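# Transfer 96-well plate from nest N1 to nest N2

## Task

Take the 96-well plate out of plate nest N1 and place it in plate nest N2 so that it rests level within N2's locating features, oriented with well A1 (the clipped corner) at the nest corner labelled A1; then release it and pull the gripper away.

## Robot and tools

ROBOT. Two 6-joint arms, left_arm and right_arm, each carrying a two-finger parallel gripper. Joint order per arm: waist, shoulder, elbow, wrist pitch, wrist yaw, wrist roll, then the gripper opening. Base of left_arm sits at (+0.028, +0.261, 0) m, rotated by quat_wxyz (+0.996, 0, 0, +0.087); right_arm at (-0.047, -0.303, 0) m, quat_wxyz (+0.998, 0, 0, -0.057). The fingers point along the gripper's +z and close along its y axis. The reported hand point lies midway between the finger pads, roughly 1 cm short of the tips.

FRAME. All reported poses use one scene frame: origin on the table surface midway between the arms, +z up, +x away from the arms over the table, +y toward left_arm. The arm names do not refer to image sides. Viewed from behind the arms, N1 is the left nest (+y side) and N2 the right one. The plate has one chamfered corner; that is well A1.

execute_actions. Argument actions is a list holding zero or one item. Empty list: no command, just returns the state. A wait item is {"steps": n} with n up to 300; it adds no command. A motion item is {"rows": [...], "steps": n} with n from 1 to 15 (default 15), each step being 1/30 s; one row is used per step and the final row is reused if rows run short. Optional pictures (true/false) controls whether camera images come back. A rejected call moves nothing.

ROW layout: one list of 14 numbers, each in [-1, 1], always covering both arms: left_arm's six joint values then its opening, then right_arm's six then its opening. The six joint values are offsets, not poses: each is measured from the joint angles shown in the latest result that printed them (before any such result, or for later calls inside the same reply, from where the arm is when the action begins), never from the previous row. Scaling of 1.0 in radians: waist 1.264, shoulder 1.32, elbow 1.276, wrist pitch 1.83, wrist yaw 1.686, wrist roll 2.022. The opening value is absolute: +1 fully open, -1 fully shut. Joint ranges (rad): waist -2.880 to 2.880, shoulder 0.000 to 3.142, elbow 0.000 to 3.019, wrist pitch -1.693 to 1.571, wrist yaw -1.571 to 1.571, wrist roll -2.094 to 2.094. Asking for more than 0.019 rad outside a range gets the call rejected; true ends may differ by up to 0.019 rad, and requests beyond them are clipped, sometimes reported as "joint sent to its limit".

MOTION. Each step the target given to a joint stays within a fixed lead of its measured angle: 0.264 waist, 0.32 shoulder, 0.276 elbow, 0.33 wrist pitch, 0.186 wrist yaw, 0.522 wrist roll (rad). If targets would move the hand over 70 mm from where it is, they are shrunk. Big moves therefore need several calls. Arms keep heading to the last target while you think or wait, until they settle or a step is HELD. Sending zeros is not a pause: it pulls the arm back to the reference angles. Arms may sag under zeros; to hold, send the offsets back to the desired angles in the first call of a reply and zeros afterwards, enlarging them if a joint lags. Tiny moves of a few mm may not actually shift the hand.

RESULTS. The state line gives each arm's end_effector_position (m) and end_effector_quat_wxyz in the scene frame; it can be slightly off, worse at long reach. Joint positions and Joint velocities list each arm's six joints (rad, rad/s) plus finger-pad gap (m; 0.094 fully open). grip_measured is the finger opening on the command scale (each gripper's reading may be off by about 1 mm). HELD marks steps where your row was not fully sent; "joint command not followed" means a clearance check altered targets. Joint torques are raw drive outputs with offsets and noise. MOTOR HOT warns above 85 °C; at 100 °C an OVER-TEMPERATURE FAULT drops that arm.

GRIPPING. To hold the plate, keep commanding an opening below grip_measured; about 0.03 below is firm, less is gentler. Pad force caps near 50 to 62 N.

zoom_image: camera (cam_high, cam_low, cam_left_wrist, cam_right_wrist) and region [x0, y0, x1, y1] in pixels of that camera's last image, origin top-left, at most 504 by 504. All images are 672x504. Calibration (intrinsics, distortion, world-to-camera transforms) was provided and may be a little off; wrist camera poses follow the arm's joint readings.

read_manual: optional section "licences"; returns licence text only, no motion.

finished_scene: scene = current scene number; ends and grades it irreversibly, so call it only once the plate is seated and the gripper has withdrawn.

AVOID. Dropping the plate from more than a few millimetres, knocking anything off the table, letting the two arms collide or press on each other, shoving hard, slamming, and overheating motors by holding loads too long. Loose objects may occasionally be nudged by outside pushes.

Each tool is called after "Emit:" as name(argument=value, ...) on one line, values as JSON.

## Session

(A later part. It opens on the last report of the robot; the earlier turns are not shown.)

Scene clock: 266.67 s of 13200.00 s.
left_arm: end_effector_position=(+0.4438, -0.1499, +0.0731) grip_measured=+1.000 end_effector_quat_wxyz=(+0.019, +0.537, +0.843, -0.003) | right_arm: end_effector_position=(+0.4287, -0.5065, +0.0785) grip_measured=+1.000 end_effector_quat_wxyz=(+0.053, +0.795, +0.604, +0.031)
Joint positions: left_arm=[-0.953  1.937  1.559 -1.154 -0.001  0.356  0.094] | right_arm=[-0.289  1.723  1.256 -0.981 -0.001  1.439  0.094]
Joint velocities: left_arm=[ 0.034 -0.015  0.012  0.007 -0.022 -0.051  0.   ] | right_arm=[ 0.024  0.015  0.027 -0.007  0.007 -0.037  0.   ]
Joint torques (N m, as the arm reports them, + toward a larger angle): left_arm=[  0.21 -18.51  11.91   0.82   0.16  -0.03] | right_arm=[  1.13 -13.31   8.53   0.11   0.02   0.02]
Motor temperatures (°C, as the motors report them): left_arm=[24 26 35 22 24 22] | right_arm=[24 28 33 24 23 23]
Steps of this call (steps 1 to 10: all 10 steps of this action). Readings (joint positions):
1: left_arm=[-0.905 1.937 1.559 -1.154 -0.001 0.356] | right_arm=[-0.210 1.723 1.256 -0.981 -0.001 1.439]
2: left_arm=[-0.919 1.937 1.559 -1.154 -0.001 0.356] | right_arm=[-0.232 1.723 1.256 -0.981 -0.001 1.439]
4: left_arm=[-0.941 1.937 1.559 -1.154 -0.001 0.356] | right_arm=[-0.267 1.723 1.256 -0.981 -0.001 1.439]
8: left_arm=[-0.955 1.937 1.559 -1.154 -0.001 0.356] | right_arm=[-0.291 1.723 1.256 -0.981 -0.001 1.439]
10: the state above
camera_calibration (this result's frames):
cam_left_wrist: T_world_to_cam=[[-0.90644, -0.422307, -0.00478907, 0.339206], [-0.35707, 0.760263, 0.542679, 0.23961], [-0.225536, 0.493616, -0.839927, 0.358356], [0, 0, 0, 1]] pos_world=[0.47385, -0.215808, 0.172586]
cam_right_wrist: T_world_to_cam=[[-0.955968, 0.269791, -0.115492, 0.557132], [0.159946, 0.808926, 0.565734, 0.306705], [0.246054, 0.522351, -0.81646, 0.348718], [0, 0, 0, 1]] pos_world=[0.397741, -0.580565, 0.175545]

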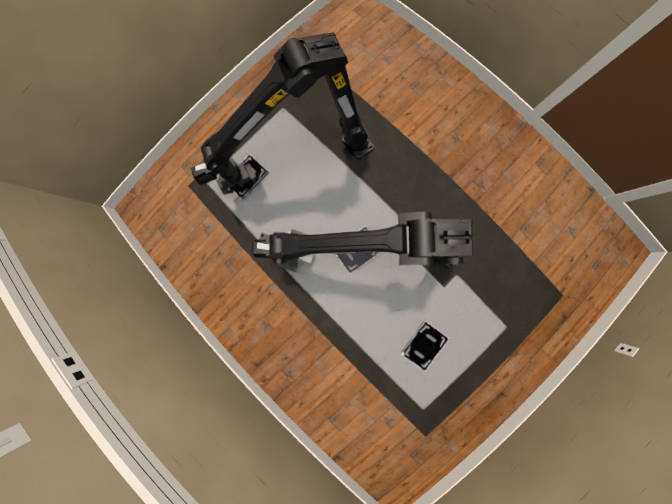

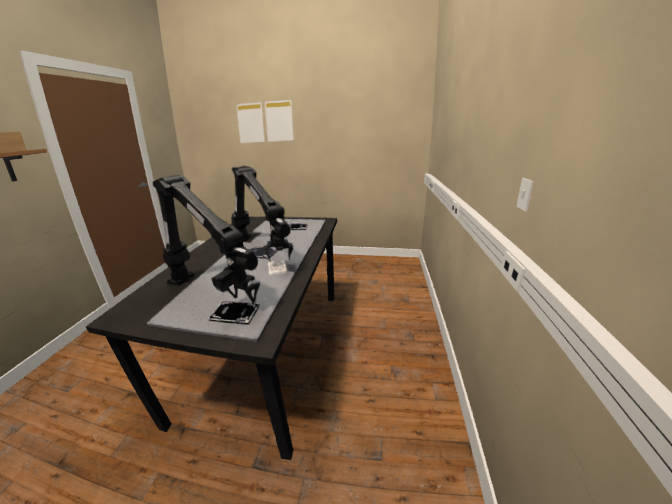

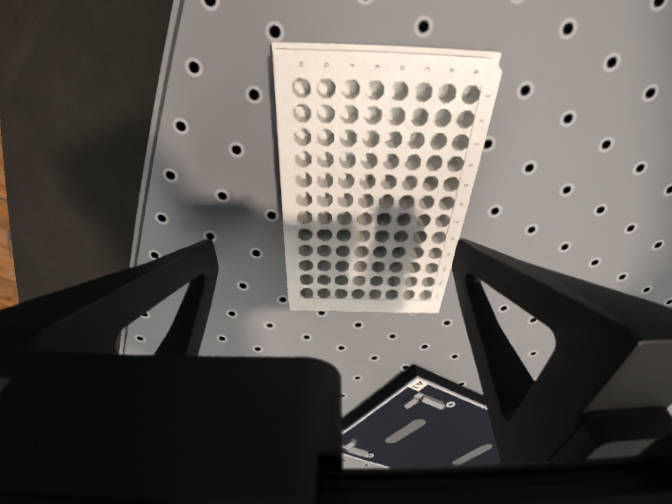

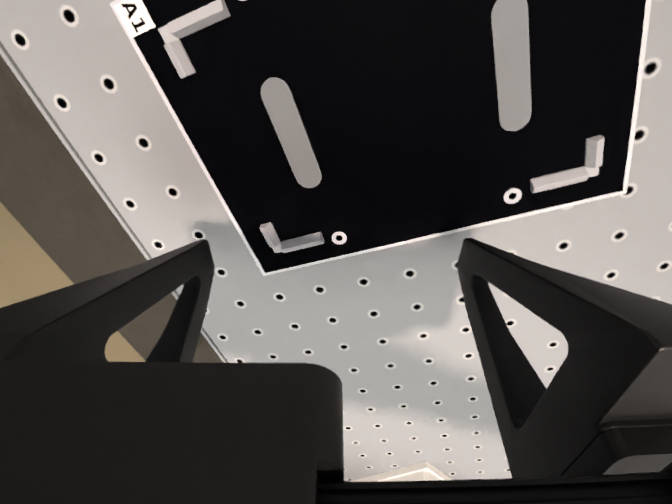

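Emit:
execute_actions(actions=[{"rows": [[-0.001,0.006,0.016,0.007,0,-0.003,1, 0,-0.008,0.008,0,0,0,1],[-0.0038,0.008,0.009,0.008,0,-0.003,1, 0,-0.008,0.008,0,0,0,1],[-0.0078,0.01,0.003,0.008,0,-0.003,1, 0,-0.008,0.008,0,0,0,1],[-0.0125,0.0106,0.0015,0.0087,0,-0.003,1, 0,-0.008,0.008,0,0,0,1],[-0.0175,0.0122,0.0002,0.0105,0,-0.003,1, 0,-0.008,0.008,0,0,0,1],[-0.0222,0.0147,-0.0019,0.0133,0,-0.003,1, 0,-0.008,0.008,0,0,0,1],[-0.0262,0.0178,-0.0044,0.0168,0,-0.003,1, 0,-0.008,0.008,0,0,0,1],[-0.029,0.0213,-0.0073,0.0208,0,-0.003,1, 0,-0.008,0.008,0,0,0,1],[-0.03,0.025,-0.0104,0.025,0,-0.003,1, 0,-0.008,0.008,0,0,0,1],[-0.03,0.0287,-0.0134,0.0292,0,-0.003,1, 0,-0.008,0.008,0,0,0,1],[-0.03,0.0322,-0.0163,0.0332,0,-0.003,1, 0,-0.008,0.008,0,0,0,1],[-0.03,0.0353,-0.0188,0.0367,0,-0.003,1, 0,-0.008,0.008,0,0,0,1],[-0.03,0.0378,-0.0209,0.0395,0,-0.003,1, 0,-0.008,0.008,0,0,0,1],[-0.03,0.0394,-0.0222,0.0413,0,-0.003,1, 0,-0.008,0.008,0,0,0,1],[-0.03,0.04,-0.0227,0.042,0,-0.003,1, 0,-0.008,0.008,0,0,0,1]], "steps": 15}], pictures=false)

Emit:
execute_actions(actions=[{"steps": 8}])

Scene clock: 302.47 s of 13200.00 s.
left_arm: end_effector_position=(+0.4299, -0.1703, +0.0571) grip_measured=+1.000 end_effector_quat_wxyz=(+0.028, +0.555, +0.832, -0.006) | right_arm: end_effector_position=(+0.4292, -0.5054, +0.0785) grip_measured=+1.000 end_effector_quat_wxyz=(+0.053, +0.794, +0.604, +0.031)
Joint positions: left_arm=[-0.994  1.954  1.54  -1.099 -0.001  0.356  0.094] | right_arm=[-0.286  1.723  1.256 -0.981 -0.001  1.439  0.094]
Joint velocities: left_arm=[-0.024  0.132 -0.095  0.09   0.022  0.022  0.   ] | right_arm=[-0.015 -0.024 -0.027 -0.007  0.037 -0.007  0.   ]
Joint torques (N m, as the arm reports them, + toward a larger angle): left_arm=[  0.02 -17.19   8.98   1.02   0.16  -0.03] | right_arm=[  0.06 -13.07   8.44   0.12   0.06   0.02]
Motor temperatures (°C, as the motors report them): left_arm=[24 26 35 22 24 22] | right_arm=[24 28 33 24 23 23]
Steps of this call (steps 1 to 15: the robot went on to your last target; steps 16 to 90: nothing new was sent; then 32.30 s passed at rest; steps 91 to 105: all 15 steps of this action). Readings (joint positions):
91: left_arm=[-0.946 1.937 1.559 -1.154 -0.001 0.356] | right_arm=[-0.286 1.723 1.256 -0.981 -0.001 1.439]
92: left_arm=[-0.946 1.937 1.559 -1.154 -0.001 0.356] | right_arm=[-0.286 1.723 1.256 -0.981 -0.001 1.439]
94: left_arm=[-0.948 1.937 1.559 -1.154 -0.001 0.356] | right_arm=[-0.286 1.723 1.256 -0.981 -0.001 1.439]
98: left_arm=[-0.964 1.937 1.558 -1.143 -0.001 0.356] | right_arm=[-0.286 1.723 1.256 -0.981 -0.001 1.439]
105: the state above

Scene clock: 302.73 s of 13200.00 s.
left_arm: end_effector_position=(+0.4264, -0.1666, +0.0411) grip_measured=+1.000 end_effector_quat_wxyz=(+0.014, +0.555, +0.832, -0.003) | right_arm: end_effector_position=(+0.4292, -0.5054, +0.0785) grip_measured=+1.000 end_effector_quat_wxyz=(+0.053, +0.794, +0.604, +0.031)
Joint positions: left_arm=[-0.994  1.975  1.529 -1.094 -0.001  0.356  0.094] | right_arm=[-0.286  1.723  1.256 -0.981 -0.001  1.439  0.094]
Joint velocities: left_arm=[-0.015 -0.005  0.007  0.002 -0.007 -0.007  0.   ] | right_arm=[-0.015 -0.005 -0.022  0.007  0.037 -0.081  0.   ]
Joint torques (N m, as the arm reports them, + toward a larger angle): left_arm=[ -0.69 -18.32   9.27   0.99   0.17  -0.03] | right_arm=[  0.09 -13.07   8.45   0.13   0.05   0.02]
Motor temperatures (°C, as the motors report them): left_arm=[24 26 35 22 24 22] | right_arm=[24 28 33 24 23 23]
Steps of this call (steps 1 to 8: the robot went on to your last target). Readings (joint positions):
1: left_arm=[-0.994 1.959 1.537 -1.097 -0.001 0.356] | right_arm=[-0.286 1.723 1.256 -0.981 -0.001 1.439]
2: left_arm=[-0.994 1.964 1.535 -1.095 -0.001 0.356] | right_arm=[-0.286 1.723 1.256 -0.981 -0.001 1.439]
4: left_arm=[-0.994 1.971 1.531 -1.094 -0.001 0.356] | right_arm=[-0.286 1.723 1.256 -0.981 -0.001 1.439]
8: the state above
camera_calibration (this result's frames):
cam_left_wrist: T_world_to_cam=[[-0.923085, -0.384593, -0.00173277, 0.329497], [-0.322186, 0.770821, 0.549574, 0.250065], [-0.210027, 0.507862, -0.835443, 0.331368], [0, 0, 0, 1]] pos_world=[0.454317, -0.234322, 0.139981]
cam_right_wrist: T_world_to_cam=[[-0.956583, 0.267602, -0.115492, 0.55644], [0.158094, 0.80929, 0.565734, 0.306728], [0.244858, 0.522913, -0.81646, 0.348832], [0, 0, 0, 1]] pos_world=[0.398375, -0.579546, 0.175545]

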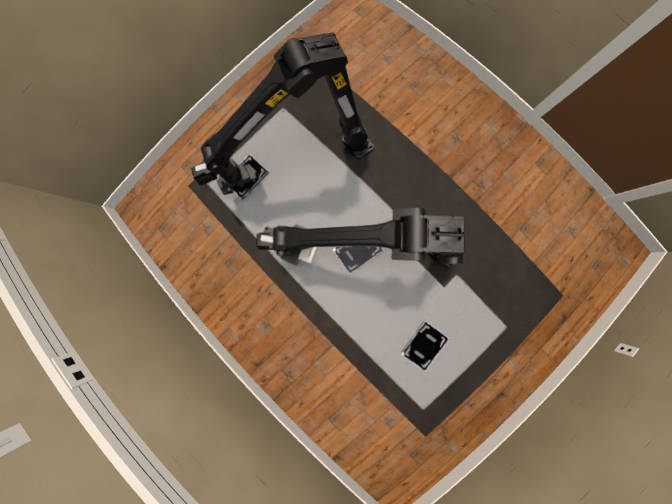

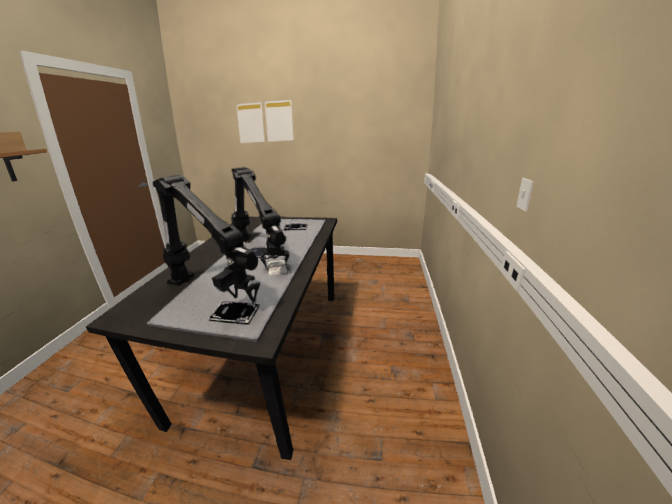

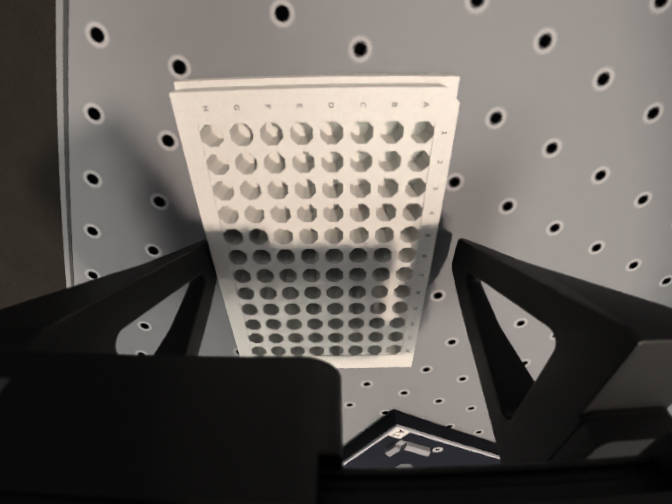

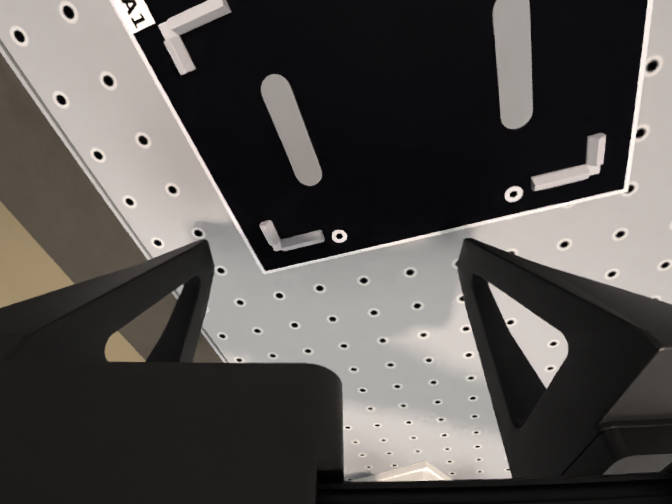

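Emit:
zoom_image(camera="cam_left_wrist", region=[170, 200, 500, 320])

Region (170, 200, 500, 320) of cam_left_wrist's 672x504 image, scaled by 1.527, with more detail than that image has; it fills the top 183 rows of this view, and the rest is white.

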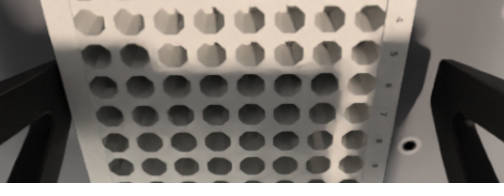

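Emit:
execute_actions(actions=[{"rows": [[0.003,0.008,0.004,0.006,0,-0.003,1, 0,-0.008,0.008,0,0,0,1],[0.005,0.007,0.008,0.006,0,-0.003,1, 0,-0.008,0.008,0,0,0,1],[0.007,0.006,0.01,0.006,0,-0.003,0.99, 0,-0.008,0.008,0,0,0,1],[0.0085,0.005,0.01,0.006,0,-0.003,0.975, 0,-0.008,0.008,0,0,0,1],[0.0095,0.004,0.01,0.006,0,-0.003,0.955, 0,-0.008,0.008,0,0,0,1],[0.0103,0.004,0.01,0.006,0,-0.003,0.93, 0,-0.008,0.008,0,0,0,1],[0.0103,0.004,0.01,0.006,0,-0.003,0.905, 0,-0.008,0.008,0,0,0,1],[0.0103,0.004,0.01,0.006,0,-0.003,0.88, 0,-0.008,0.008,0,0,0,1],[0.0103,0.004,0.01,0.006,0,-0.003,0.855, 0,-0.008,0.008,0,0,0,1],[0.0103,0.004,0.01,0.006,0,-0.003,0.83, 0,-0.008,0.008,0,0,0,1],[0.0103,0.004,0.01,0.006,0,-0.003,0.81, 0,-0.008,0.008,0,0,0,1],[0.0103,0.004,0.01,0.006,0,-0.003,0.795, 0,-0.008,0.008,0,0,0,1],[0.0103,0.004,0.01,0.006,0,-0.003,0.78, 0,-0.008,0.008,0,0,0,1],[0.0103,0.004,0.01,0.006,0,-0.003,0.77, 0,-0.008,0.008,0,0,0,1],[0.0103,0.004,0.01,0.006,0,-0.003,0.76, 0,-0.008,0.008,0,0,0,1]], "steps": 15}], pictures=false)

Emit:
execute_actions(actions=[{"rows": [[0.002,0.004,0.01,0.006,0,-0.003,0.75, 0,-0.008,0.008,0,0,0,1],[0.002,0.004,0.01,0.006,0,-0.003,0.742, 0,-0.008,0.008,0,0,0,1],[0.002,0.004,0.01,0.006,0,-0.003,0.734, 0,-0.008,0.008,0,0,0,1],[0.002,0.004,0.01,0.006,0,-0.003,0.726, 0,-0.008,0.008,0,0,0,1],[0.002,0.004,0.01,0.006,0,-0.003,0.718, 0,-0.008,0.008,0,0,0,1],[0.002,0.004,0.01,0.006,0,-0.003,0.71, 0,-0.008,0.008,0,0,0,1],[0.002,0.004,0.01,0.006,0,-0.003,0.702, 0,-0.008,0.008,0,0,0,1],[0.002,0.004,0.01,0.006,0,-0.003,0.695, 0,-0.008,0.008,0,0,0,1]], "steps": 11}])

Scene clock: 313.67 s of 13200.00 s.
left_arm: end_effector_position=(+0.4296, -0.1640, +0.0411) grip_measured=+0.766 end_effector_quat_wxyz=(+0.015, +0.552, +0.834, -0.003) | right_arm: end_effector_position=(+0.4292, -0.5054, +0.0785) grip_measured=+1.000 end_effector_quat_wxyz=(+0.053, +0.794, +0.604, +0.031)
Joint positions: left_arm=[-0.987  1.975  1.529 -1.093 -0.001  0.356  0.083] | right_arm=[-0.286  1.723  1.256 -0.981 -0.001  1.439  0.094]
Joint velocities: left_arm=[-0.015 -0.005 -0.002 -0.012  0.095 -0.066 -0.009] | right_arm=[-0.005 -0.005 -0.017 -0.022 -0.037  0.007  0.   ]
Joint torques (N m, as the arm reports them, + toward a larger angle): left_arm=[ -0.02 -18.65  10.29   0.75   0.16  -0.03] | right_arm=[  0.28 -13.03   8.44   0.11   0.05   0.02]
Motor temperatures (°C, as the motors report them): left_arm=[24 26 34 22 24 22] | right_arm=[24 28 33 24 23 23]
Steps of this call (steps 1 to 30: the robot went on to your last target; steps 31 to 90: nothing new was sent; then 7.43 s passed at rest; steps 91 to 105: all 15 steps of this action). Readings (joint positions):
91: left_arm=[-0.994 1.975 1.529 -1.093 -0.001 0.356] | right_arm=[-0.286 1.723 1.256 -0.981 -0.001 1.439]
92: left_arm=[-0.994 1.975 1.529 -1.093 -0.001 0.356] | right_arm=[-0.286 1.723 1.256 -0.981 -0.001 1.439]
94: left_arm=[-0.994 1.975 1.529 -1.093 -0.001 0.356] | right_arm=[-0.286 1.723 1.256 -0.981 -0.001 1.439]
98: left_arm=[-0.991 1.975 1.529 -1.093 -0.001 0.356] | right_arm=[-0.286 1.723 1.256 -0.981 -0.001 1.439]
105: the state above

Scene clock: 314.03 s of 13200.00 s.
left_arm: end_effector_position=(+0.4296, -0.1640, +0.0411) grip_measured=+0.709 end_effector_quat_wxyz=(+0.015, +0.552, +0.834, -0.003) | right_arm: end_effector_position=(+0.4292, -0.5054, +0.0785) grip_measured=+1.000 end_effector_quat_wxyz=(+0.053, +0.794, +0.604, +0.031)
Joint positions: left_arm=[-0.987  1.975  1.529 -1.093 -0.001  0.356  0.08 ] | right_arm=[-0.286  1.723  1.256 -0.981 -0.001  1.439  0.094]
Joint velocities: left_arm=[-0.015 -0.005  0.002  0.002  0.066  0.066 -0.   ] | right_arm=[ 0.005  0.005 -0.002  0.007 -0.037 -0.051  0.   ]
Joint torques (N m, as the arm reports them, + toward a larger angle): left_arm=[ -0.74 -18.71  10.3    0.8    0.16  -0.03] | right_arm=[  0.26 -13.13   8.41   0.11   0.05   0.03]
Motor temperatures (°C, as the motors report them): left_arm=[24 26 34 22 24 22] | right_arm=[24 28 33 24 23 23]
Steps of this call (steps 1 to 11: all 11 steps of this action). Readings (joint positions):
1: left_arm=[-0.987 1.975 1.529 -1.093 -0.001 0.356] | right_arm=[-0.286 1.723 1.256 -0.981 -0.001 1.439]
2: left_arm=[-0.987 1.975 1.529 -1.093 -0.001 0.356] | right_arm=[-0.286 1.723 1.256 -0.981 -0.001 1.439]
4: left_arm=[-0.987 1.975 1.529 -1.093 -0.001 0.356] | right_arm=[-0.286 1.723 1.256 -0.981 -0.001 1.439]
8: left_arm=[-0.987 1.975 1.529 -1.093 -0.001 0.356] | right_arm=[-0.286 1.723 1.256 -0.981 -0.001 1.439]
11: the state above
camera_calibration (this result's frames):
cam_left_wrist: T_world_to_cam=[[-0.92042, -0.390924, -0.00213143, 0.331192], [-0.327903, 0.769047, 0.548677, 0.251307], [-0.212852, 0.505712, -0.836032, 0.331624], [0, 0, 0, 1]] pos_world=[0.457826, -0.231502, 0.140068]
cam_right_wrist: T_world_to_cam=[[-0.956583, 0.267602, -0.115492, 0.55644], [0.158094, 0.80929, 0.565734, 0.306728], [0.244858, 0.522913, -0.81646, 0.348832], [0, 0, 0, 1]] pos_world=[0.398375, -0.579546, 0.175545]

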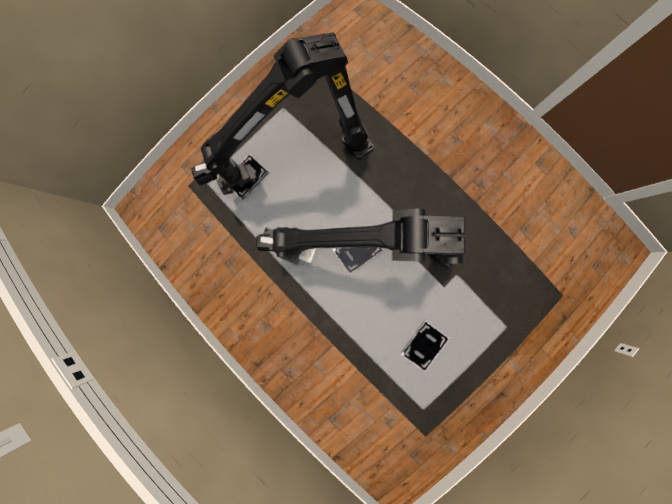

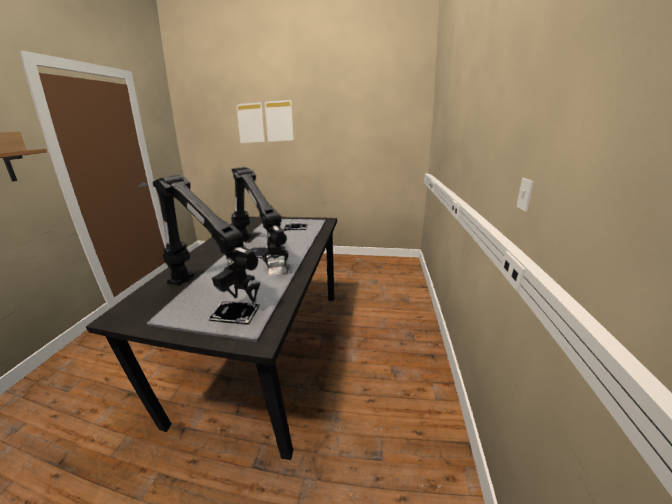

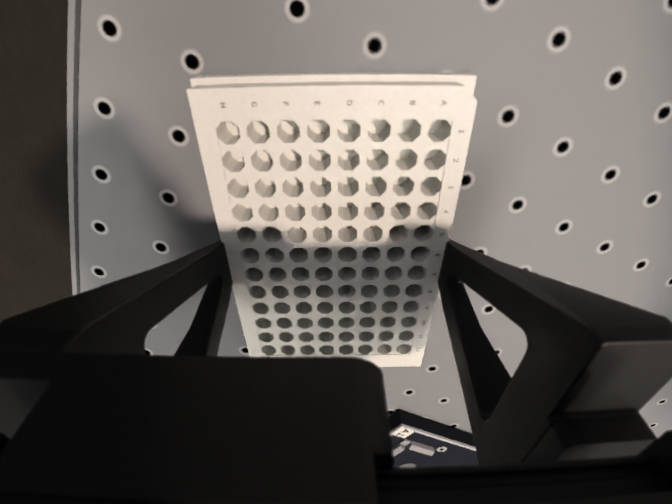

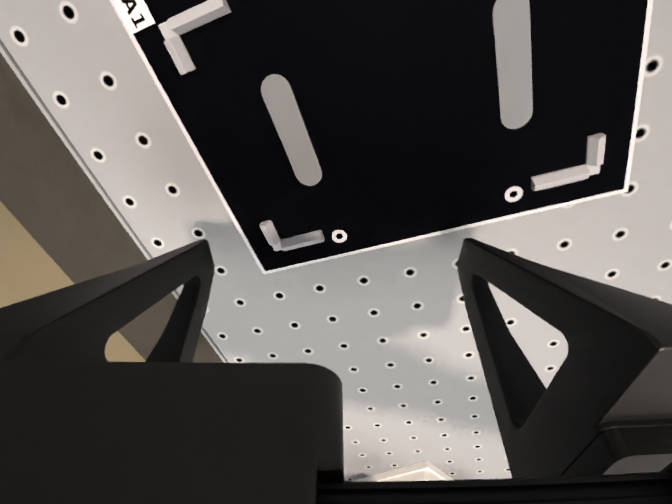

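Emit:
zoom_image(camera="cam_left_wrist", region=[175, 60, 495, 380])

Region (175, 60, 495, 380) of cam_left_wrist's 672x504 image, scaled by 1.575, with more detail than that image has.

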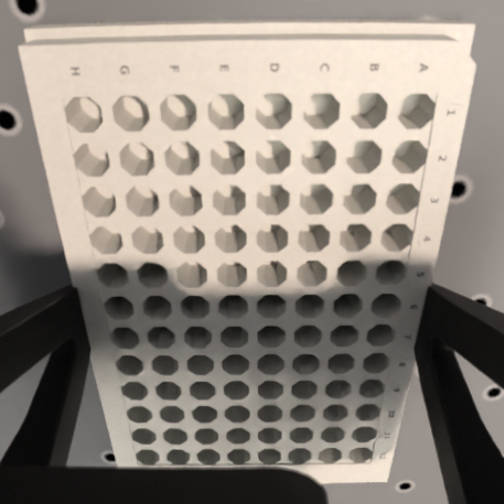

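Emit:
execute_actions(actions=[{"rows": [[0.002,0.0016,0.01,0.006,0,0,0.688, 0,-0.008,0.008,0,0,0,1],[0.002,-0.0015,0.01,0.006,0,0,0.68, 0,-0.008,0.008,0,0,0,1],[0.002,-0.0054,0.01,0.006,0,0,0.672, 0,-0.008,0.008,0,0,0,1],[0.002,-0.01,0.01,0.006,0,0,0.665, 0,-0.008,0.008,0,0,0,1],[0.003,-0.0142,0.01,0.006,0,0,0.662, 0,-0.008,0.008,0,0,0,1],[0.004,-0.0181,0.01,0.006,0,0,0.662, 0,-0.008,0.008,0,0,0,1],[0.0051,-0.0226,0.0065,0.006,0,0,0.662, 0,-0.008,0.008,0,0,0,1],[0.0084,-0.0277,0.002,0.006,0,0,0.662, 0,-0.008,0.008,0,0,0,1],[0.0138,-0.0333,-0.0032,0.006,0,0,0.662, 0,-0.008,0.008,0,0,0,1],[0.0211,-0.0394,-0.0073,0.006,0,0,0.662, 0,-0.008,0.008,0,0,0,1],[0.0304,-0.0461,-0.0113,0.006,0,0,0.662, 0,-0.008,0.008,0,0,0,1],[0.0415,-0.0532,-0.0161,0.006,0,0,0.662, 0,-0.008,0.008,0,0,0,1],[0.0544,-0.0607,-0.0216,0.006,0,0,0.662, 0,-0.008,0.008,0,0,0,1],[0.0689,-0.0687,-0.0278,0.006,0,0,0.662, 0,-0.008,0.008,0,0,0,1],[0.085,-0.077,-0.0347,0.006,0,0,0.662, 0,-0.008,0.008,0,0,0,1]], "steps": 15}], pictures=false)

Emit:
execute_actions(actions=[{"rows": [[0.0686,-0.032,-0.0233,0.006,0,0,0.662, 0,-0.008,0.008,0,0,0,1],[0.0877,-0.041,-0.0314,0.006,0,0,0.662, 0,-0.008,0.008,0,0,0,1],[0.108,-0.0503,-0.0401,0.006,0,0,0.662, 0,-0.008,0.008,0,0,0,1],[0.1297,-0.0598,-0.0494,0.006,0,0,0.662, 0,-0.008,0.008,0,0,0,1],[0.1524,-0.0696,-0.0592,0.006,0,0,0.662, 0,-0.008,0.008,0,0,0,1],[0.1763,-0.0796,-0.0694,0.006,0,0,0.662, 0,-0.008,0.008,0,0,0,1],[0.2012,-0.0898,-0.08,0.006,0,0,0.662, 0,-0.008,0.008,0,0,0,1],[0.227,-0.1001,-0.0911,0.006,0,0,0.662, 0,-0.008,0.008,0,0,0,1],[0.2536,-0.1105,-0.1025,0.006,0,0,0.662, 0,-0.008,0.008,0,0,0,1],[0.281,-0.121,-0.1142,0.006,0,0,0.662, 0,-0.008,0.008,0,0,0,1],[0.309,-0.1316,-0.1262,0.006,0,0,0.662, 0,-0.008,0.008,0,0,0,1],[0.3377,-0.1422,-0.1385,0.006,0,0,0.662, 0,-0.008,0.008,0,0,0,1],[0.3668,-0.1528,-0.151,0.006,0,0,0.662, 0,-0.008,0.008,0,0,0,1],[0.3963,-0.1634,-0.1636,0.006,0,0,0.662, 0,-0.008,0.008,0,0,0,1],[0.4262,-0.1739,-0.1764,0.006,0,0,0.662, 0,-0.008,0.008,0,0,0,1]], "steps": 15}], pictures=false)

Emit:
execute_actions(actions=[{"rows": [[0.0901,-0.031,-0.0327,0.006,0,0.0005,0.662, 0,-0.008,0.008,0,0,0,1],[0.1204,-0.0413,-0.0457,0.006,0,0.0018,0.662, 0,-0.008,0.008,0,0,0,1],[0.1508,-0.0515,-0.0587,0.006,0,0.0038,0.662, 0,-0.008,0.008,0,0,0,1],[0.1812,-0.0615,-0.0717,0.007,0,0.0064,0.662, 0,-0.008,0.008,0,0,0,1],[0.2115,-0.0713,-0.0847,0.007,0,0.0095,0.662, 0,-0.008,0.008,0,0,0,1],[0.2416,-0.0808,-0.0976,0.008,0,0.0129,0.662, 0,-0.008,0.008,0,0,0,1],[0.2715,-0.0901,-0.1104,0.008,0,0.0165,0.662, 0,-0.008,0.008,0,0,0,1],[0.301,-0.0991,-0.123,0.0083,0,0.0201,0.662, 0,-0.008,0.008,0,0,0,1],[0.3301,-0.1078,-0.1355,0.0091,0,0.0237,0.662, 0,-0.008,0.008,0,0,0,1],[0.3588,-0.1161,-0.1478,0.0104,0,0.0271,0.662, 0,-0.008,0.008,0,0,0,1],[0.3868,-0.1241,-0.1598,0.0121,0,0.0302,0.662, 0,-0.008,0.008,0,0,0,1],[0.4142,-0.1316,-0.1715,0.0142,0,0.0328,0.662, 0,-0.008,0.008,0,0,0,1],[0.4408,-0.1387,-0.1829,0.0167,0,0.0348,0.662, 0,-0.008,0.008,0,0,0,1],[0.4666,-0.1454,-0.194,0.0194,0,0.0361,0.662, 0,-0.008,0.008,0,0,0,1],[0.4915,-0.1515,-0.2046,0.0223,0,0.0366,0.662, 0,-0.008,0.008,0,0,0,1]], "steps": 15}], pictures=false)

Emit:
execute_actions(actions=[{"rows": [[0.0649,-0.0171,-0.0259,0.0173,0,0.013,0.662, 0,-0.008,0.008,0,0,0,1],[0.0877,-0.0222,-0.0357,0.0206,0,0.013,0.662, 0,-0.008,0.008,0,0,0,1],[0.1093,-0.0267,-0.045,0.0239,0,0.013,0.662, 0,-0.008,0.008,0,0,0,1],[0.1297,-0.0306,-0.0537,0.0272,0,0.013,0.662, 0,-0.008,0.008,0,0,0,1],[0.1487,-0.0338,-0.0618,0.0306,0,0.013,0.662, 0,-0.008,0.008,0,0,0,1],[0.1663,-0.0364,-0.0694,0.0338,0,0.013,0.662, 0,-0.008,0.008,0,0,0,1],[0.1824,-0.0382,-0.0763,0.0369,0,0.013,0.662, 0,-0.008,0.008,0,0,0,1],[0.197,-0.0394,-0.0825,0.0399,0,0.013,0.662, 0,-0.008,0.008,0,0,0,1],[0.2098,-0.0398,-0.088,0.0426,0,0.013,0.662, 0,-0.008,0.008,0,0,0,1],[0.221,-0.0398,-0.0928,0.045,0,0.013,0.662, 0,-0.008,0.008,0,0,0,1],[0.2302,-0.0398,-0.0968,0.0471,0,0.013,0.662, 0,-0.008,0.008,0,0,0,1],[0.2376,-0.0398,-0.0999,0.0489,0,0.013,0.662, 0,-0.008,0.008,0,0,0,1],[0.243,-0.0398,-0.1022,0.0502,0,0.013,0.662, 0,-0.008,0.008,0,0,0,1],[0.2462,-0.0398,-0.1036,0.051,0,0.013,0.662, 0,-0.008,0.008,0,0,0,1],[0.2474,-0.0398,-0.1041,0.0513,0,0.013,0.662, 0,-0.008,0.008,0,0,0,1]], "steps": 15}], pictures=false)

Emit:
execute_actions(actions=[{"steps": 8}])

Scene clock: 382.57 s of 13200.00 s.
left_arm: end_effector_position=(+0.4422, -0.1427, +0.0712) grip_measured=+0.687 end_effector_quat_wxyz=(+0.036, +0.534, +0.844, -0.007) | right_arm: end_effector_position=(+0.4292, -0.5054, +0.0785) grip_measured=+1.000 end_effector_quat_wxyz=(+0.053, +0.794, +0.604, +0.031)
Joint positions: left_arm=[-0.946  1.903  1.5   -1.093 -0.001  0.356  0.079] | right_arm=[-0.286  1.723  1.256 -0.981 -0.001  1.439  0.094]
Joint velocities: left_arm=[ 0.435 -0.386 -0.203  0.002  0.037 -0.051  0.001] | right_arm=[-0.005 -0.005 -0.007 -0.002  0.022 -0.007  0.   ]
Joint torques (N m, as the arm reports them, + toward a larger angle): left_arm=[  2.61 -18.8    8.96   0.98   0.17   0.04] | right_arm=[  0.34 -13.12   8.45   0.11   0.06   0.02]
Motor temperatures (°C, as the motors report them): left_arm=[24 27 34 22 24 22] | right_arm=[24 28 33 24 23 23]
Steps of this call (steps 1 to 15: the robot went on to your last target; steps 16 to 90: nothing new was sent; then 65.03 s passed at rest; steps 91 to 105: all 15 steps of this action). Readings (joint positions):
91: left_arm=[-0.987 1.975 1.529 -1.093 -0.001 0.356] | right_arm=[-0.286 1.723 1.256 -0.981 -0.001 1.439]
92: left_arm=[-0.987 1.975 1.529 -1.093 -0.001 0.356] | right_arm=[-0.286 1.723 1.256 -0.981 -0.001 1.439]
94: left_arm=[-0.987 1.975 1.529 -1.093 -0.001 0.356] | right_arm=[-0.286 1.723 1.256 -0.981 -0.001 1.439]
98: left_arm=[-0.987 1.967 1.529 -1.093 -0.001 0.356] | right_arm=[-0.286 1.723 1.256 -0.981 -0.001 1.439]
105: the state above

Scene clock: 383.07 s of 13200.00 s.
left_arm: end_effector_position=(+0.5175, +0.1132, +0.1036) grip_measured=+0.687 end_effector_quat_wxyz=(+0.040, +0.319, +0.947, +0.002) | right_arm: end_effector_position=(+0.4292, -0.5054, +0.0785) grip_measured=+1.000 end_effector_quat_wxyz=(+0.053, +0.794, +0.604, +0.031)
Joint positions: left_arm=[-0.467  1.705  1.307 -1.092 -0.001  0.356  0.079] | right_arm=[-0.286  1.723  1.256 -0.981 -0.001  1.439  0.094]
Joint velocities: left_arm=[ 1.079 -0.396 -0.452 -0.017 -0.007 -0.022  0.   ] | right_arm=[-0.005  0.005  0.002 -0.017 -0.081  0.037  0.   ]
Joint torques (N m, as the arm reports them, + toward a larger angle): left_arm=[ -1.65 -16.45   9.15   0.85   0.17   0.04] | right_arm=[  0.36 -13.14   8.45   0.13   0.05   0.02]
Motor temperatures (°C, as the motors report them): left_arm=[24 27 34 22 24 22] | right_arm=[24 28 33 24 23 23]
Steps of this call (steps 1 to 15: all 15 steps of this action). Readings (joint positions):
1: left_arm=[-0.929 1.890 1.492 -1.093 -0.001 0.356] | right_arm=[-0.286 1.723 1.256 -0.981 -0.001 1.439]
2: left_arm=[-0.909 1.877 1.482 -1.093 -0.001 0.356] | right_arm=[-0.286 1.723 1.256 -0.981 -0.001 1.439]
4: left_arm=[-0.859 1.850 1.461 -1.093 -0.001 0.356] | right_arm=[-0.286 1.723 1.256 -0.981 -0.001 1.439]
8: left_arm=[-0.729 1.797 1.413 -1.093 -0.001 0.356] | right_arm=[-0.286 1.723 1.256 -0.981 -0.001 1.439]
15: the state above

Scene clock: 383.57 s of 13200.00 s.
left_arm: end_effector_position=(+0.4381, +0.3787, +0.0997) grip_measured=+0.687 end_effector_quat_wxyz=(+0.021, +0.060, +0.998, +0.008) | right_arm: end_effector_position=(+0.4292, -0.5054, +0.0785) grip_measured=+1.000 end_effector_quat_wxyz=(+0.053, +0.794, +0.604, +0.031)
Joint positions: left_arm=[ 0.105  1.525  1.073 -1.075 -0.001  0.399  0.079] | right_arm=[-0.286  1.723  1.256 -0.981 -0.001  1.439  0.094]
Joint velocities: left_arm=[ 0.913 -0.259 -0.398  0.12   0.081  0.095  0.   ] | right_arm=[ 0.005 -0.005 -0.007 -0.002  0.022 -0.007  0.   ]
Joint torques (N m, as the arm reports them, + toward a larger angle): left_arm=[ -2.32 -12.68   8.97   0.94   0.2    0.19] | right_arm=[  0.25 -13.08   8.42   0.12   0.05   0.02]
Motor temperatures (°C, as the motors report them): left_arm=[24 27 34 22 24 22] | right_arm=[24 28 33 24 23 23]
Steps of this call (steps 1 to 15: all 15 steps of this action). Readings (joint positions):
1: left_arm=[-0.429 1.692 1.292 -1.092 -0.001 0.356] | right_arm=[-0.286 1.723 1.256 -0.981 -0.001 1.439]
2: left_arm=[-0.389 1.680 1.277 -1.092 -0.001 0.356] | right_arm=[-0.286 1.723 1.256 -0.981 -0.001 1.439]
4: left_arm=[-0.307 1.655 1.248 -1.091 -0.001 0.356] | right_arm=[-0.286 1.723 1.256 -0.981 -0.001 1.439]
8: left_arm=[-0.144 1.603 1.184 -1.089 -0.001 0.365] | right_arm=[-0.286 1.723 1.256 -0.981 -0.001 1.439]
15: the state above

Scene clock: 384.07 s of 13200.00 s.
left_arm: end_effector_position=(+0.3533, +0.4787, +0.0740) grip_measured=+0.687 end_effector_quat_wxyz=(+0.016, -0.089, +0.996, +0.009) | right_arm: end_effector_position=(+0.4292, -0.5054, +0.0785) grip_measured=+1.000 end_effector_quat_wxyz=(+0.053, +0.794, +0.604, +0.031)
Joint positions: left_arm=[ 0.415  1.476  0.943 -1.001 -0.001  0.41   0.079] | right_arm=[-0.286  1.723  1.256 -0.981 -0.001  1.439  0.094]
Joint velocities: left_arm=[ 0.142  0.005 -0.066  0.032 -0.022  0.11   0.   ] | right_arm=[-0.005 -0.015  0.002 -0.017 -0.051  0.11   0.   ]
Joint torques (N m, as the arm reports them, + toward a larger angle): left_arm=[ -1.49 -11.42   9.08   0.93   0.17   0.2 ] | right_arm=[  0.33 -13.19   8.44   0.1    0.05   0.02]
Motor temperatures (°C, as the motors report them): left_arm=[24 27 34 22 24 22] | right_arm=[24 28 33 24 23 23]
Steps of this call (steps 1 to 15: all 15 steps of this action). Readings (joint positions):
1: left_arm=[0.137 1.516 1.060 -1.070 -0.001 0.402] | right_arm=[-0.286 1.723 1.256 -0.981 -0.001 1.439]
2: left_arm=[0.167 1.509 1.048 -1.065 -0.001 0.404] | right_arm=[-0.286 1.723 1.256 -0.981 -0.001 1.439]
4: left_arm=[0.226 1.498 1.026 -1.052 -0.001 0.406] | right_arm=[-0.286 1.723 1.256 -0.981 -0.001 1.439]
8: left_arm=[0.325 1.481 0.986 -1.028 -0.001 0.409] | right_arm=[-0.286 1.723 1.256 -0.981 -0.001 1.439]
15: the state above

Scene clock: 384.33 s of 13200.00 s.
left_arm: end_effector_position=(+0.3522, +0.4799, +0.0730) grip_measured=+0.687 end_effector_quat_wxyz=(+0.016, -0.091, +0.996, +0.010) | right_arm: end_effector_position=(+0.4292, -0.5054, +0.0785) grip_measured=+1.000 end_effector_quat_wxyz=(+0.053, +0.794, +0.604, +0.031)
Joint positions: left_arm=[ 0.419  1.476  0.94  -0.997 -0.001  0.411  0.079] | right_arm=[-0.286  1.723  1.256 -0.981 -0.001  1.439  0.094]
Joint velocities: left_arm=[-0.015 -0.015  0.002 -0.002 -0.007 -0.139  0.   ] | right_arm=[-0.005 -0.015 -0.012 -0.007  0.022  0.037  0.   ]
Joint torques (N m, as the arm reports them, + toward a larger angle): left_arm=[ -1.17 -11.08   8.82   1.02   0.19   0.2 ] | right_arm=[  0.33 -13.14   8.44   0.12   0.05   0.02]
Motor temperatures (°C, as the motors report them): left_arm=[24 27 34 22 24 22] | right_arm=[24 28 33 24 23 23]
Steps of this call (steps 1 to 8: the robot went on to your last target). Readings (joint positions):
1: left_arm=[0.418 1.476 0.941 -1.000 -0.001 0.410] | right_arm=[-0.286 1.723 1.256 -0.981 -0.001 1.439]
2: left_arm=[0.419 1.476 0.940 -1.000 -0.001 0.411] | right_arm=[-0.286 1.723 1.256 -0.981 -0.001 1.439]
4: left_arm=[0.419 1.476 0.940 -0.998 -0.001 0.411] | right_arm=[-0.286 1.723 1.256 -0.981 -0.001 1.439]
8: the state above
camera_calibration (this result's frames):
cam_left_wrist: T_world_to_cam=[[0.181449, -0.983379, -0.0064137, 0.408368], [-0.824536, -0.155688, 0.543968, 0.332236], [-0.535925, -0.0934141, -0.839082, 0.417754], [0, 0, 0, 1]] pos_world=[0.423728, 0.49233, 0.172423]
cam_right_wrist: T_world_to_cam=[[-0.956583, 0.267602, -0.115492, 0.55644], [0.158094, 0.80929, 0.565734, 0.306728], [0.244858, 0.522913, -0.81646, 0.348832], [0, 0, 0, 1]] pos_world=[0.398375, -0.579546, 0.175545]

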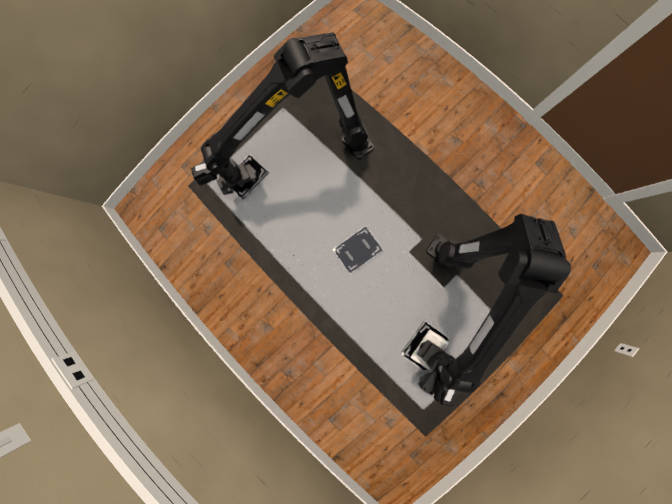

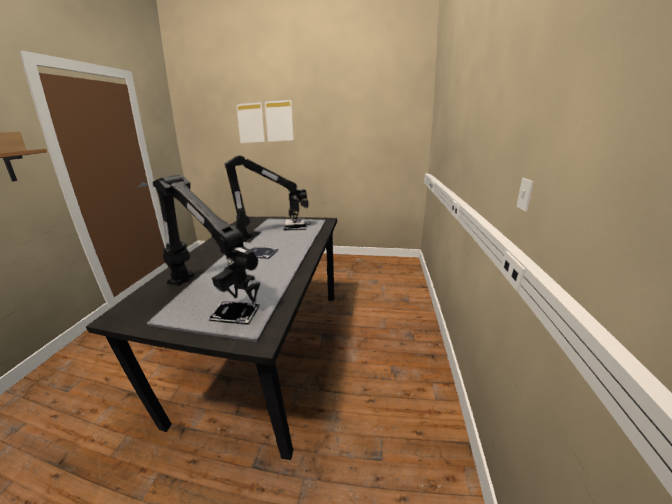

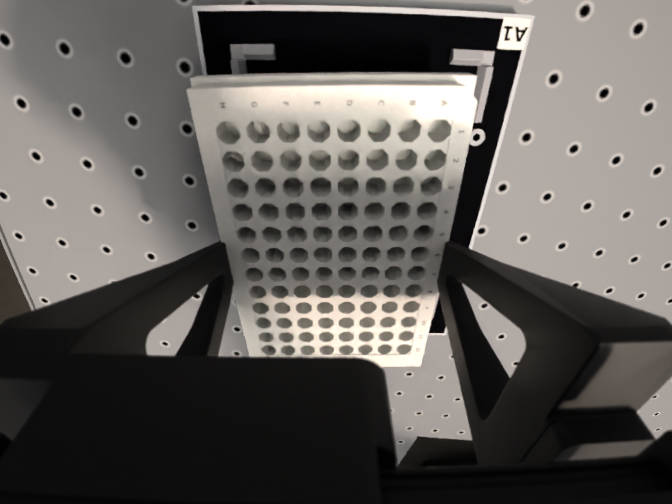

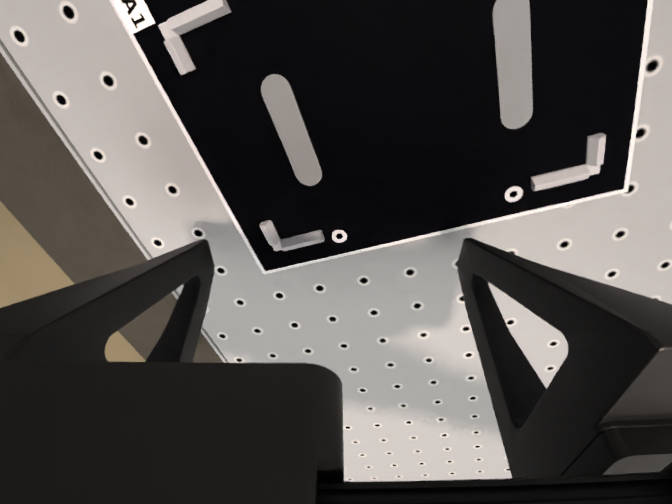

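Emit:
zoom_image(camera="cam_left_wrist", region=[180, 0, 360, 160])

Emit:
zoom_image(camera="cam_left_wrist", region=[370, 0, 550, 160])

Region (180, 0, 360, 160) of cam_left_wrist's 672x504 image, scaled by 2.800, with more detail than that image has.

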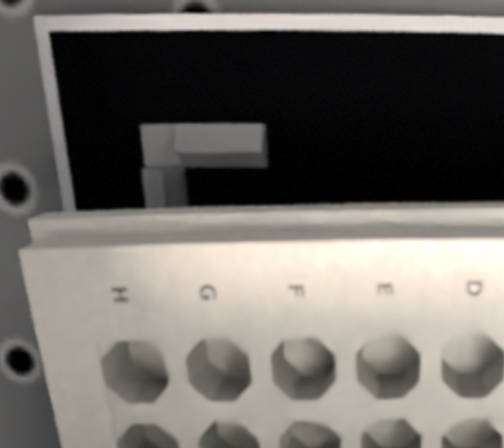

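Region (370, 0, 550, 160) of cam_left_wrist's 672x504 image, scaled by 2.800, with more detail than that image has.

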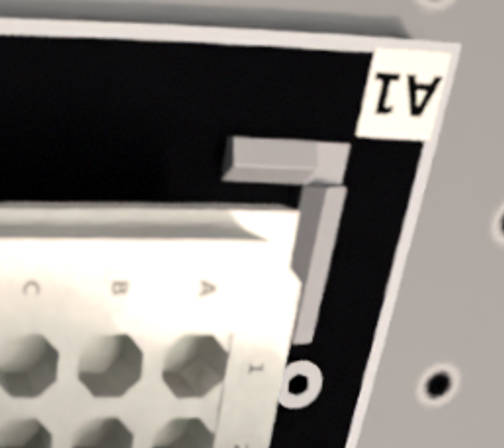

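Emit:
execute_actions(actions=[{"rows": [[-0.0033,0.004,0,0.0087,0,0.0072,0.662, 0,-0.008,0.008,0,0,0,1],[-0.0043,0.008,0,0.0087,0,0.0076,0.662, 0,-0.008,0.008,0,0,0,1],[-0.0058,0.011,0,0.0087,0,0.008,0.662, 0,-0.008,0.008,0,0,0,1],[-0.0076,0.0113,-0.0003,0.0091,0,0.0084,0.662, 0,-0.008,0.008,0,0,0,1],[-0.0097,0.012,-0.0012,0.01,0,0.0084,0.662, 0,-0.008,0.008,0,0,0,1],[-0.0119,0.0131,-0.0026,0.0115,0,0.0084,0.662, 0,-0.008,0.008,0,0,0,1],[-0.014,0.0145,-0.0043,0.0133,0,0.0084,0.662, 0,-0.008,0.008,0,0,0,1],[-0.0161,0.0161,-0.0062,0.0154,0,0.0084,0.662, 0,-0.008,0.008,0,0,0,1],[-0.0179,0.0178,-0.0083,0.0177,0,0.0084,0.662, 0,-0.008,0.008,0,0,0,1],[-0.0194,0.0195,-0.0103,0.0199,0,0.0084,0.662, 0,-0.008,0.008,0,0,0,1],[-0.0204,0.0211,-0.0122,0.022,0,0.0084,0.662, 0,-0.008,0.008,0,0,0,1],[-0.0207,0.0225,-0.0139,0.0238,0,0.0084,0.662, 0,-0.008,0.008,0,0,0,1],[-0.0207,0.0236,-0.0153,0.0253,0,0.0084,0.662, 0,-0.008,0.008,0,0,0,1],[-0.0207,0.0243,-0.0162,0.0262,0,0.0084,0.662, 0,-0.008,0.008,0,0,0,1],[-0.0207,0.0246,-0.0165,0.0266,0,0.0084,0.662, 0,-0.008,0.008,0,0,0,1]], "steps": 15}], pictures=false)

Emit:
execute_actions(actions=[{"steps": 9}])

Scene clock: 418.77 s of 13200.00 s.
left_arm: end_effector_position=(+0.3558, +0.4725, +0.0620) grip_measured=+0.687 end_effector_quat_wxyz=(+0.015, -0.079, +0.997, +0.009) | right_arm: end_effector_position=(+0.4292, -0.5054, +0.0785) grip_measured=+1.000 end_effector_quat_wxyz=(+0.053, +0.794, +0.604, +0.031)
Joint positions: left_arm=[ 0.398  1.492  0.924 -0.967 -0.001  0.414  0.079] | right_arm=[-0.286  1.723  1.256 -0.981 -0.001  1.439  0.094]
Joint velocities: left_arm=[-0.005  0.063 -0.056  0.061  0.037 -0.007  0.001] | right_arm=[-0.015 -0.005 -0.002 -0.012 -0.066 -0.037  0.   ]
Joint torques (N m, as the arm reports them, + toward a larger angle): left_arm=[-1.2  -9.06  8.5   1.04  0.17  0.2 ] | right_arm=[  0.34 -13.06   8.44   0.13   0.05   0.02]
Motor temperatures (°C, as the motors report them): left_arm=[24 26 33 22 24 22] | right_arm=[24 28 33 24 23 23]
Steps of this call (steps 1 to 15: the robot went on to your last target; steps 16 to 90: nothing new was sent; then 30.93 s passed at rest; steps 91 to 105: all 15 steps of this action). Readings (joint positions):
91: left_arm=[0.419 1.476 0.940 -0.997 -0.001 0.411] | right_arm=[-0.286 1.723 1.256 -0.981 -0.001 1.439]
92: left_arm=[0.419 1.476 0.940 -0.997 -0.001 0.412] | right_arm=[-0.286 1.723 1.256 -0.981 -0.001 1.439]
94: left_arm=[0.419 1.476 0.940 -0.997 -0.001 0.412] | right_arm=[-0.286 1.723 1.256 -0.981 -0.001 1.439]
98: left_arm=[0.414 1.478 0.939 -0.991 -0.001 0.413] | right_arm=[-0.286 1.723 1.256 -0.981 -0.001 1.439]
105: the state above

Scene clock: 419.07 s of 13200.00 s.
left_arm: end_effector_position=(+0.3545, +0.4717, +0.0587) grip_measured=+0.687 end_effector_quat_wxyz=(+0.012, -0.079, +0.997, +0.007) | right_arm: end_effector_position=(+0.4292, -0.5054, +0.0785) grip_measured=+1.000 end_effector_quat_wxyz=(+0.053, +0.794, +0.604, +0.031)
Joint positions: left_arm=[ 0.398  1.497  0.919 -0.964 -0.001  0.414  0.079] | right_arm=[-0.286  1.723  1.256 -0.981 -0.001  1.439  0.094]
Joint velocities: left_arm=[-0.005 -0.005  0.017 -0.012  0.007  0.007  0.   ] | right_arm=[-0.015 -0.005  0.017 -0.002  0.022  0.007  0.   ]
Joint torques (N m, as the arm reports them, + toward a larger angle): left_arm=[-1.64 -9.85  8.59  0.95  0.17  0.19] | right_arm=[  0.31 -13.09   8.43   0.13   0.05   0.02]
Motor temperatures (°C, as the motors report them): left_arm=[24 26 33 22 24 22] | right_arm=[24 28 33 24 23 23]
Steps of this call (steps 1 to 9: the robot went on to your last target). Readings (joint positions):
1: left_arm=[0.398 1.494 0.922 -0.966 -0.001 0.414] | right_arm=[-0.286 1.723 1.256 -0.981 -0.001 1.439]
2: left_arm=[0.398 1.496 0.921 -0.966 -0.001 0.414] | right_arm=[-0.286 1.723 1.256 -0.981 -0.001 1.439]
4: left_arm=[0.398 1.497 0.919 -0.966 -0.001 0.414] | right_arm=[-0.286 1.723 1.256 -0.981 -0.001 1.439]
8: left_arm=[0.398 1.497 0.919 -0.964 -0.001 0.414] | right_arm=[-0.286 1.723 1.256 -0.981 -0.001 1.439]
9: the state above
camera_calibration (this result's frames):
cam_left_wrist: T_world_to_cam=[[0.157731, -0.987478, -0.00283645, 0.409853], [-0.82379, -0.133168, 0.551033, 0.32934], [-0.54451, -0.0845783, -0.834479, 0.404823], [0, 0, 0, 1]] pos_world=[0.427091, 0.482817, 0.157502]
cam_right_wrist: T_world_to_cam=[[-0.956583, 0.267602, -0.115492, 0.55644], [0.158094, 0.80929, 0.565734, 0.306728], [0.244858, 0.522913, -0.81646, 0.348832], [0, 0, 0, 1]] pos_world=[0.398375, -0.579546, 0.175545]

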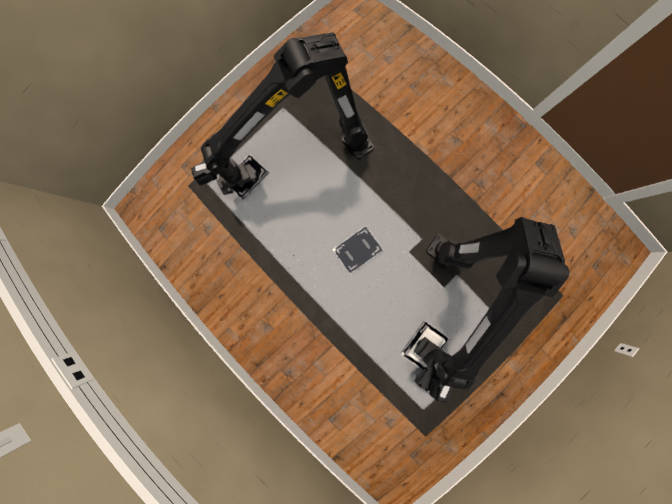

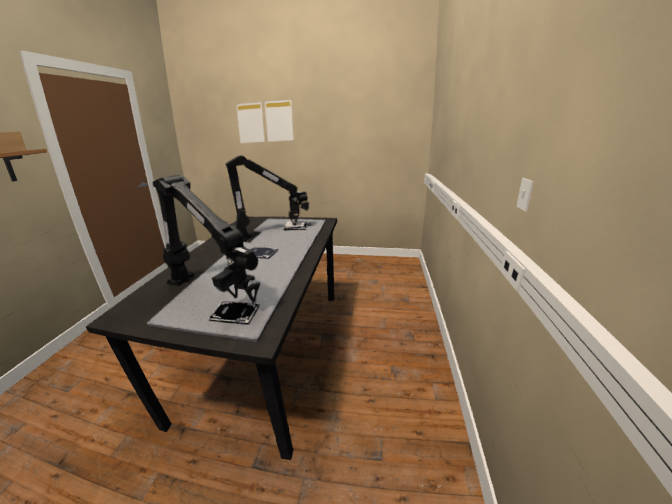

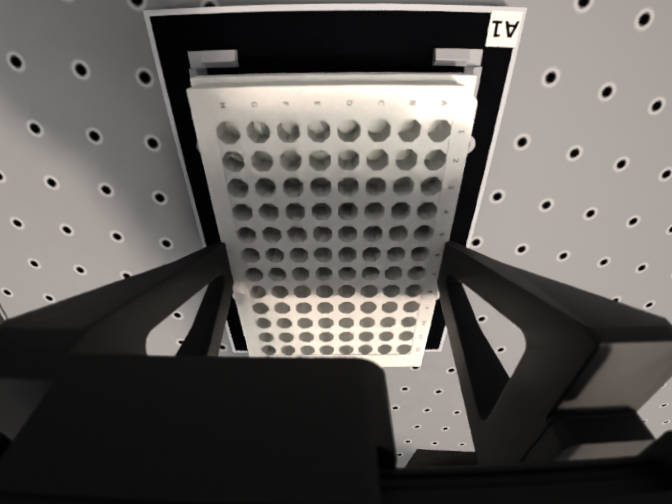

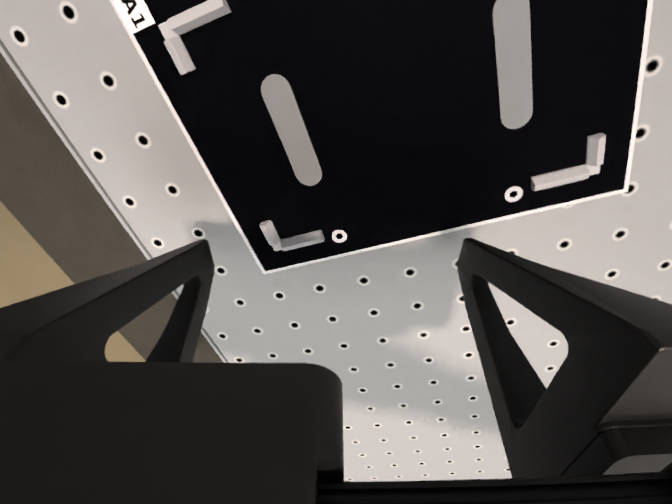

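Emit:
zoom_image(camera="cam_left_wrist", region=[140, 0, 280, 160])

Emit:
zoom_image(camera="cam_left_wrist", region=[395, 0, 535, 160])

Emit:
zoom_image(camera="cam_left_wrist", region=[200, 260, 470, 380])

Region (140, 0, 280, 160) of cam_left_wrist's 672x504 image, scaled by 3.150, with more detail than that image has; it fills the left 441 columns of this view, and the rest is white.

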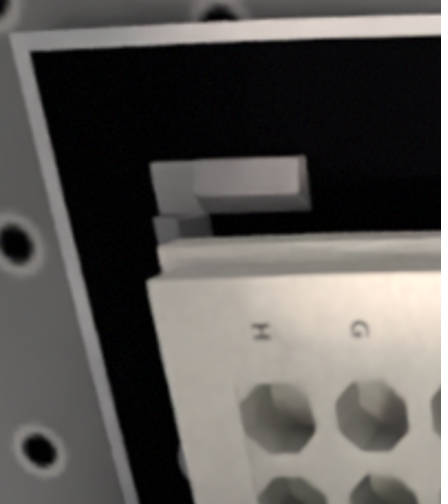

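Region (395, 0, 535, 160) of cam_left_wrist's 672x504 image, scaled by 3.150, with more detail than that image has; it fills the left 441 columns of this view, and the rest is white.

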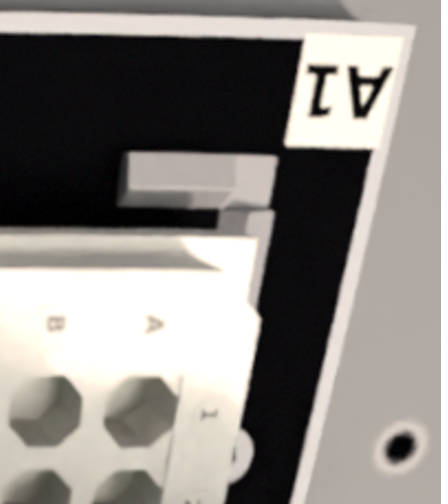

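Region (200, 260, 470, 380) of cam_left_wrist's 672x504 image, scaled by 1.867, with more detail than that image has.

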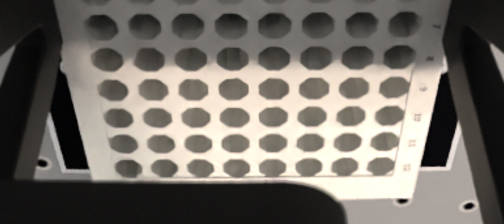

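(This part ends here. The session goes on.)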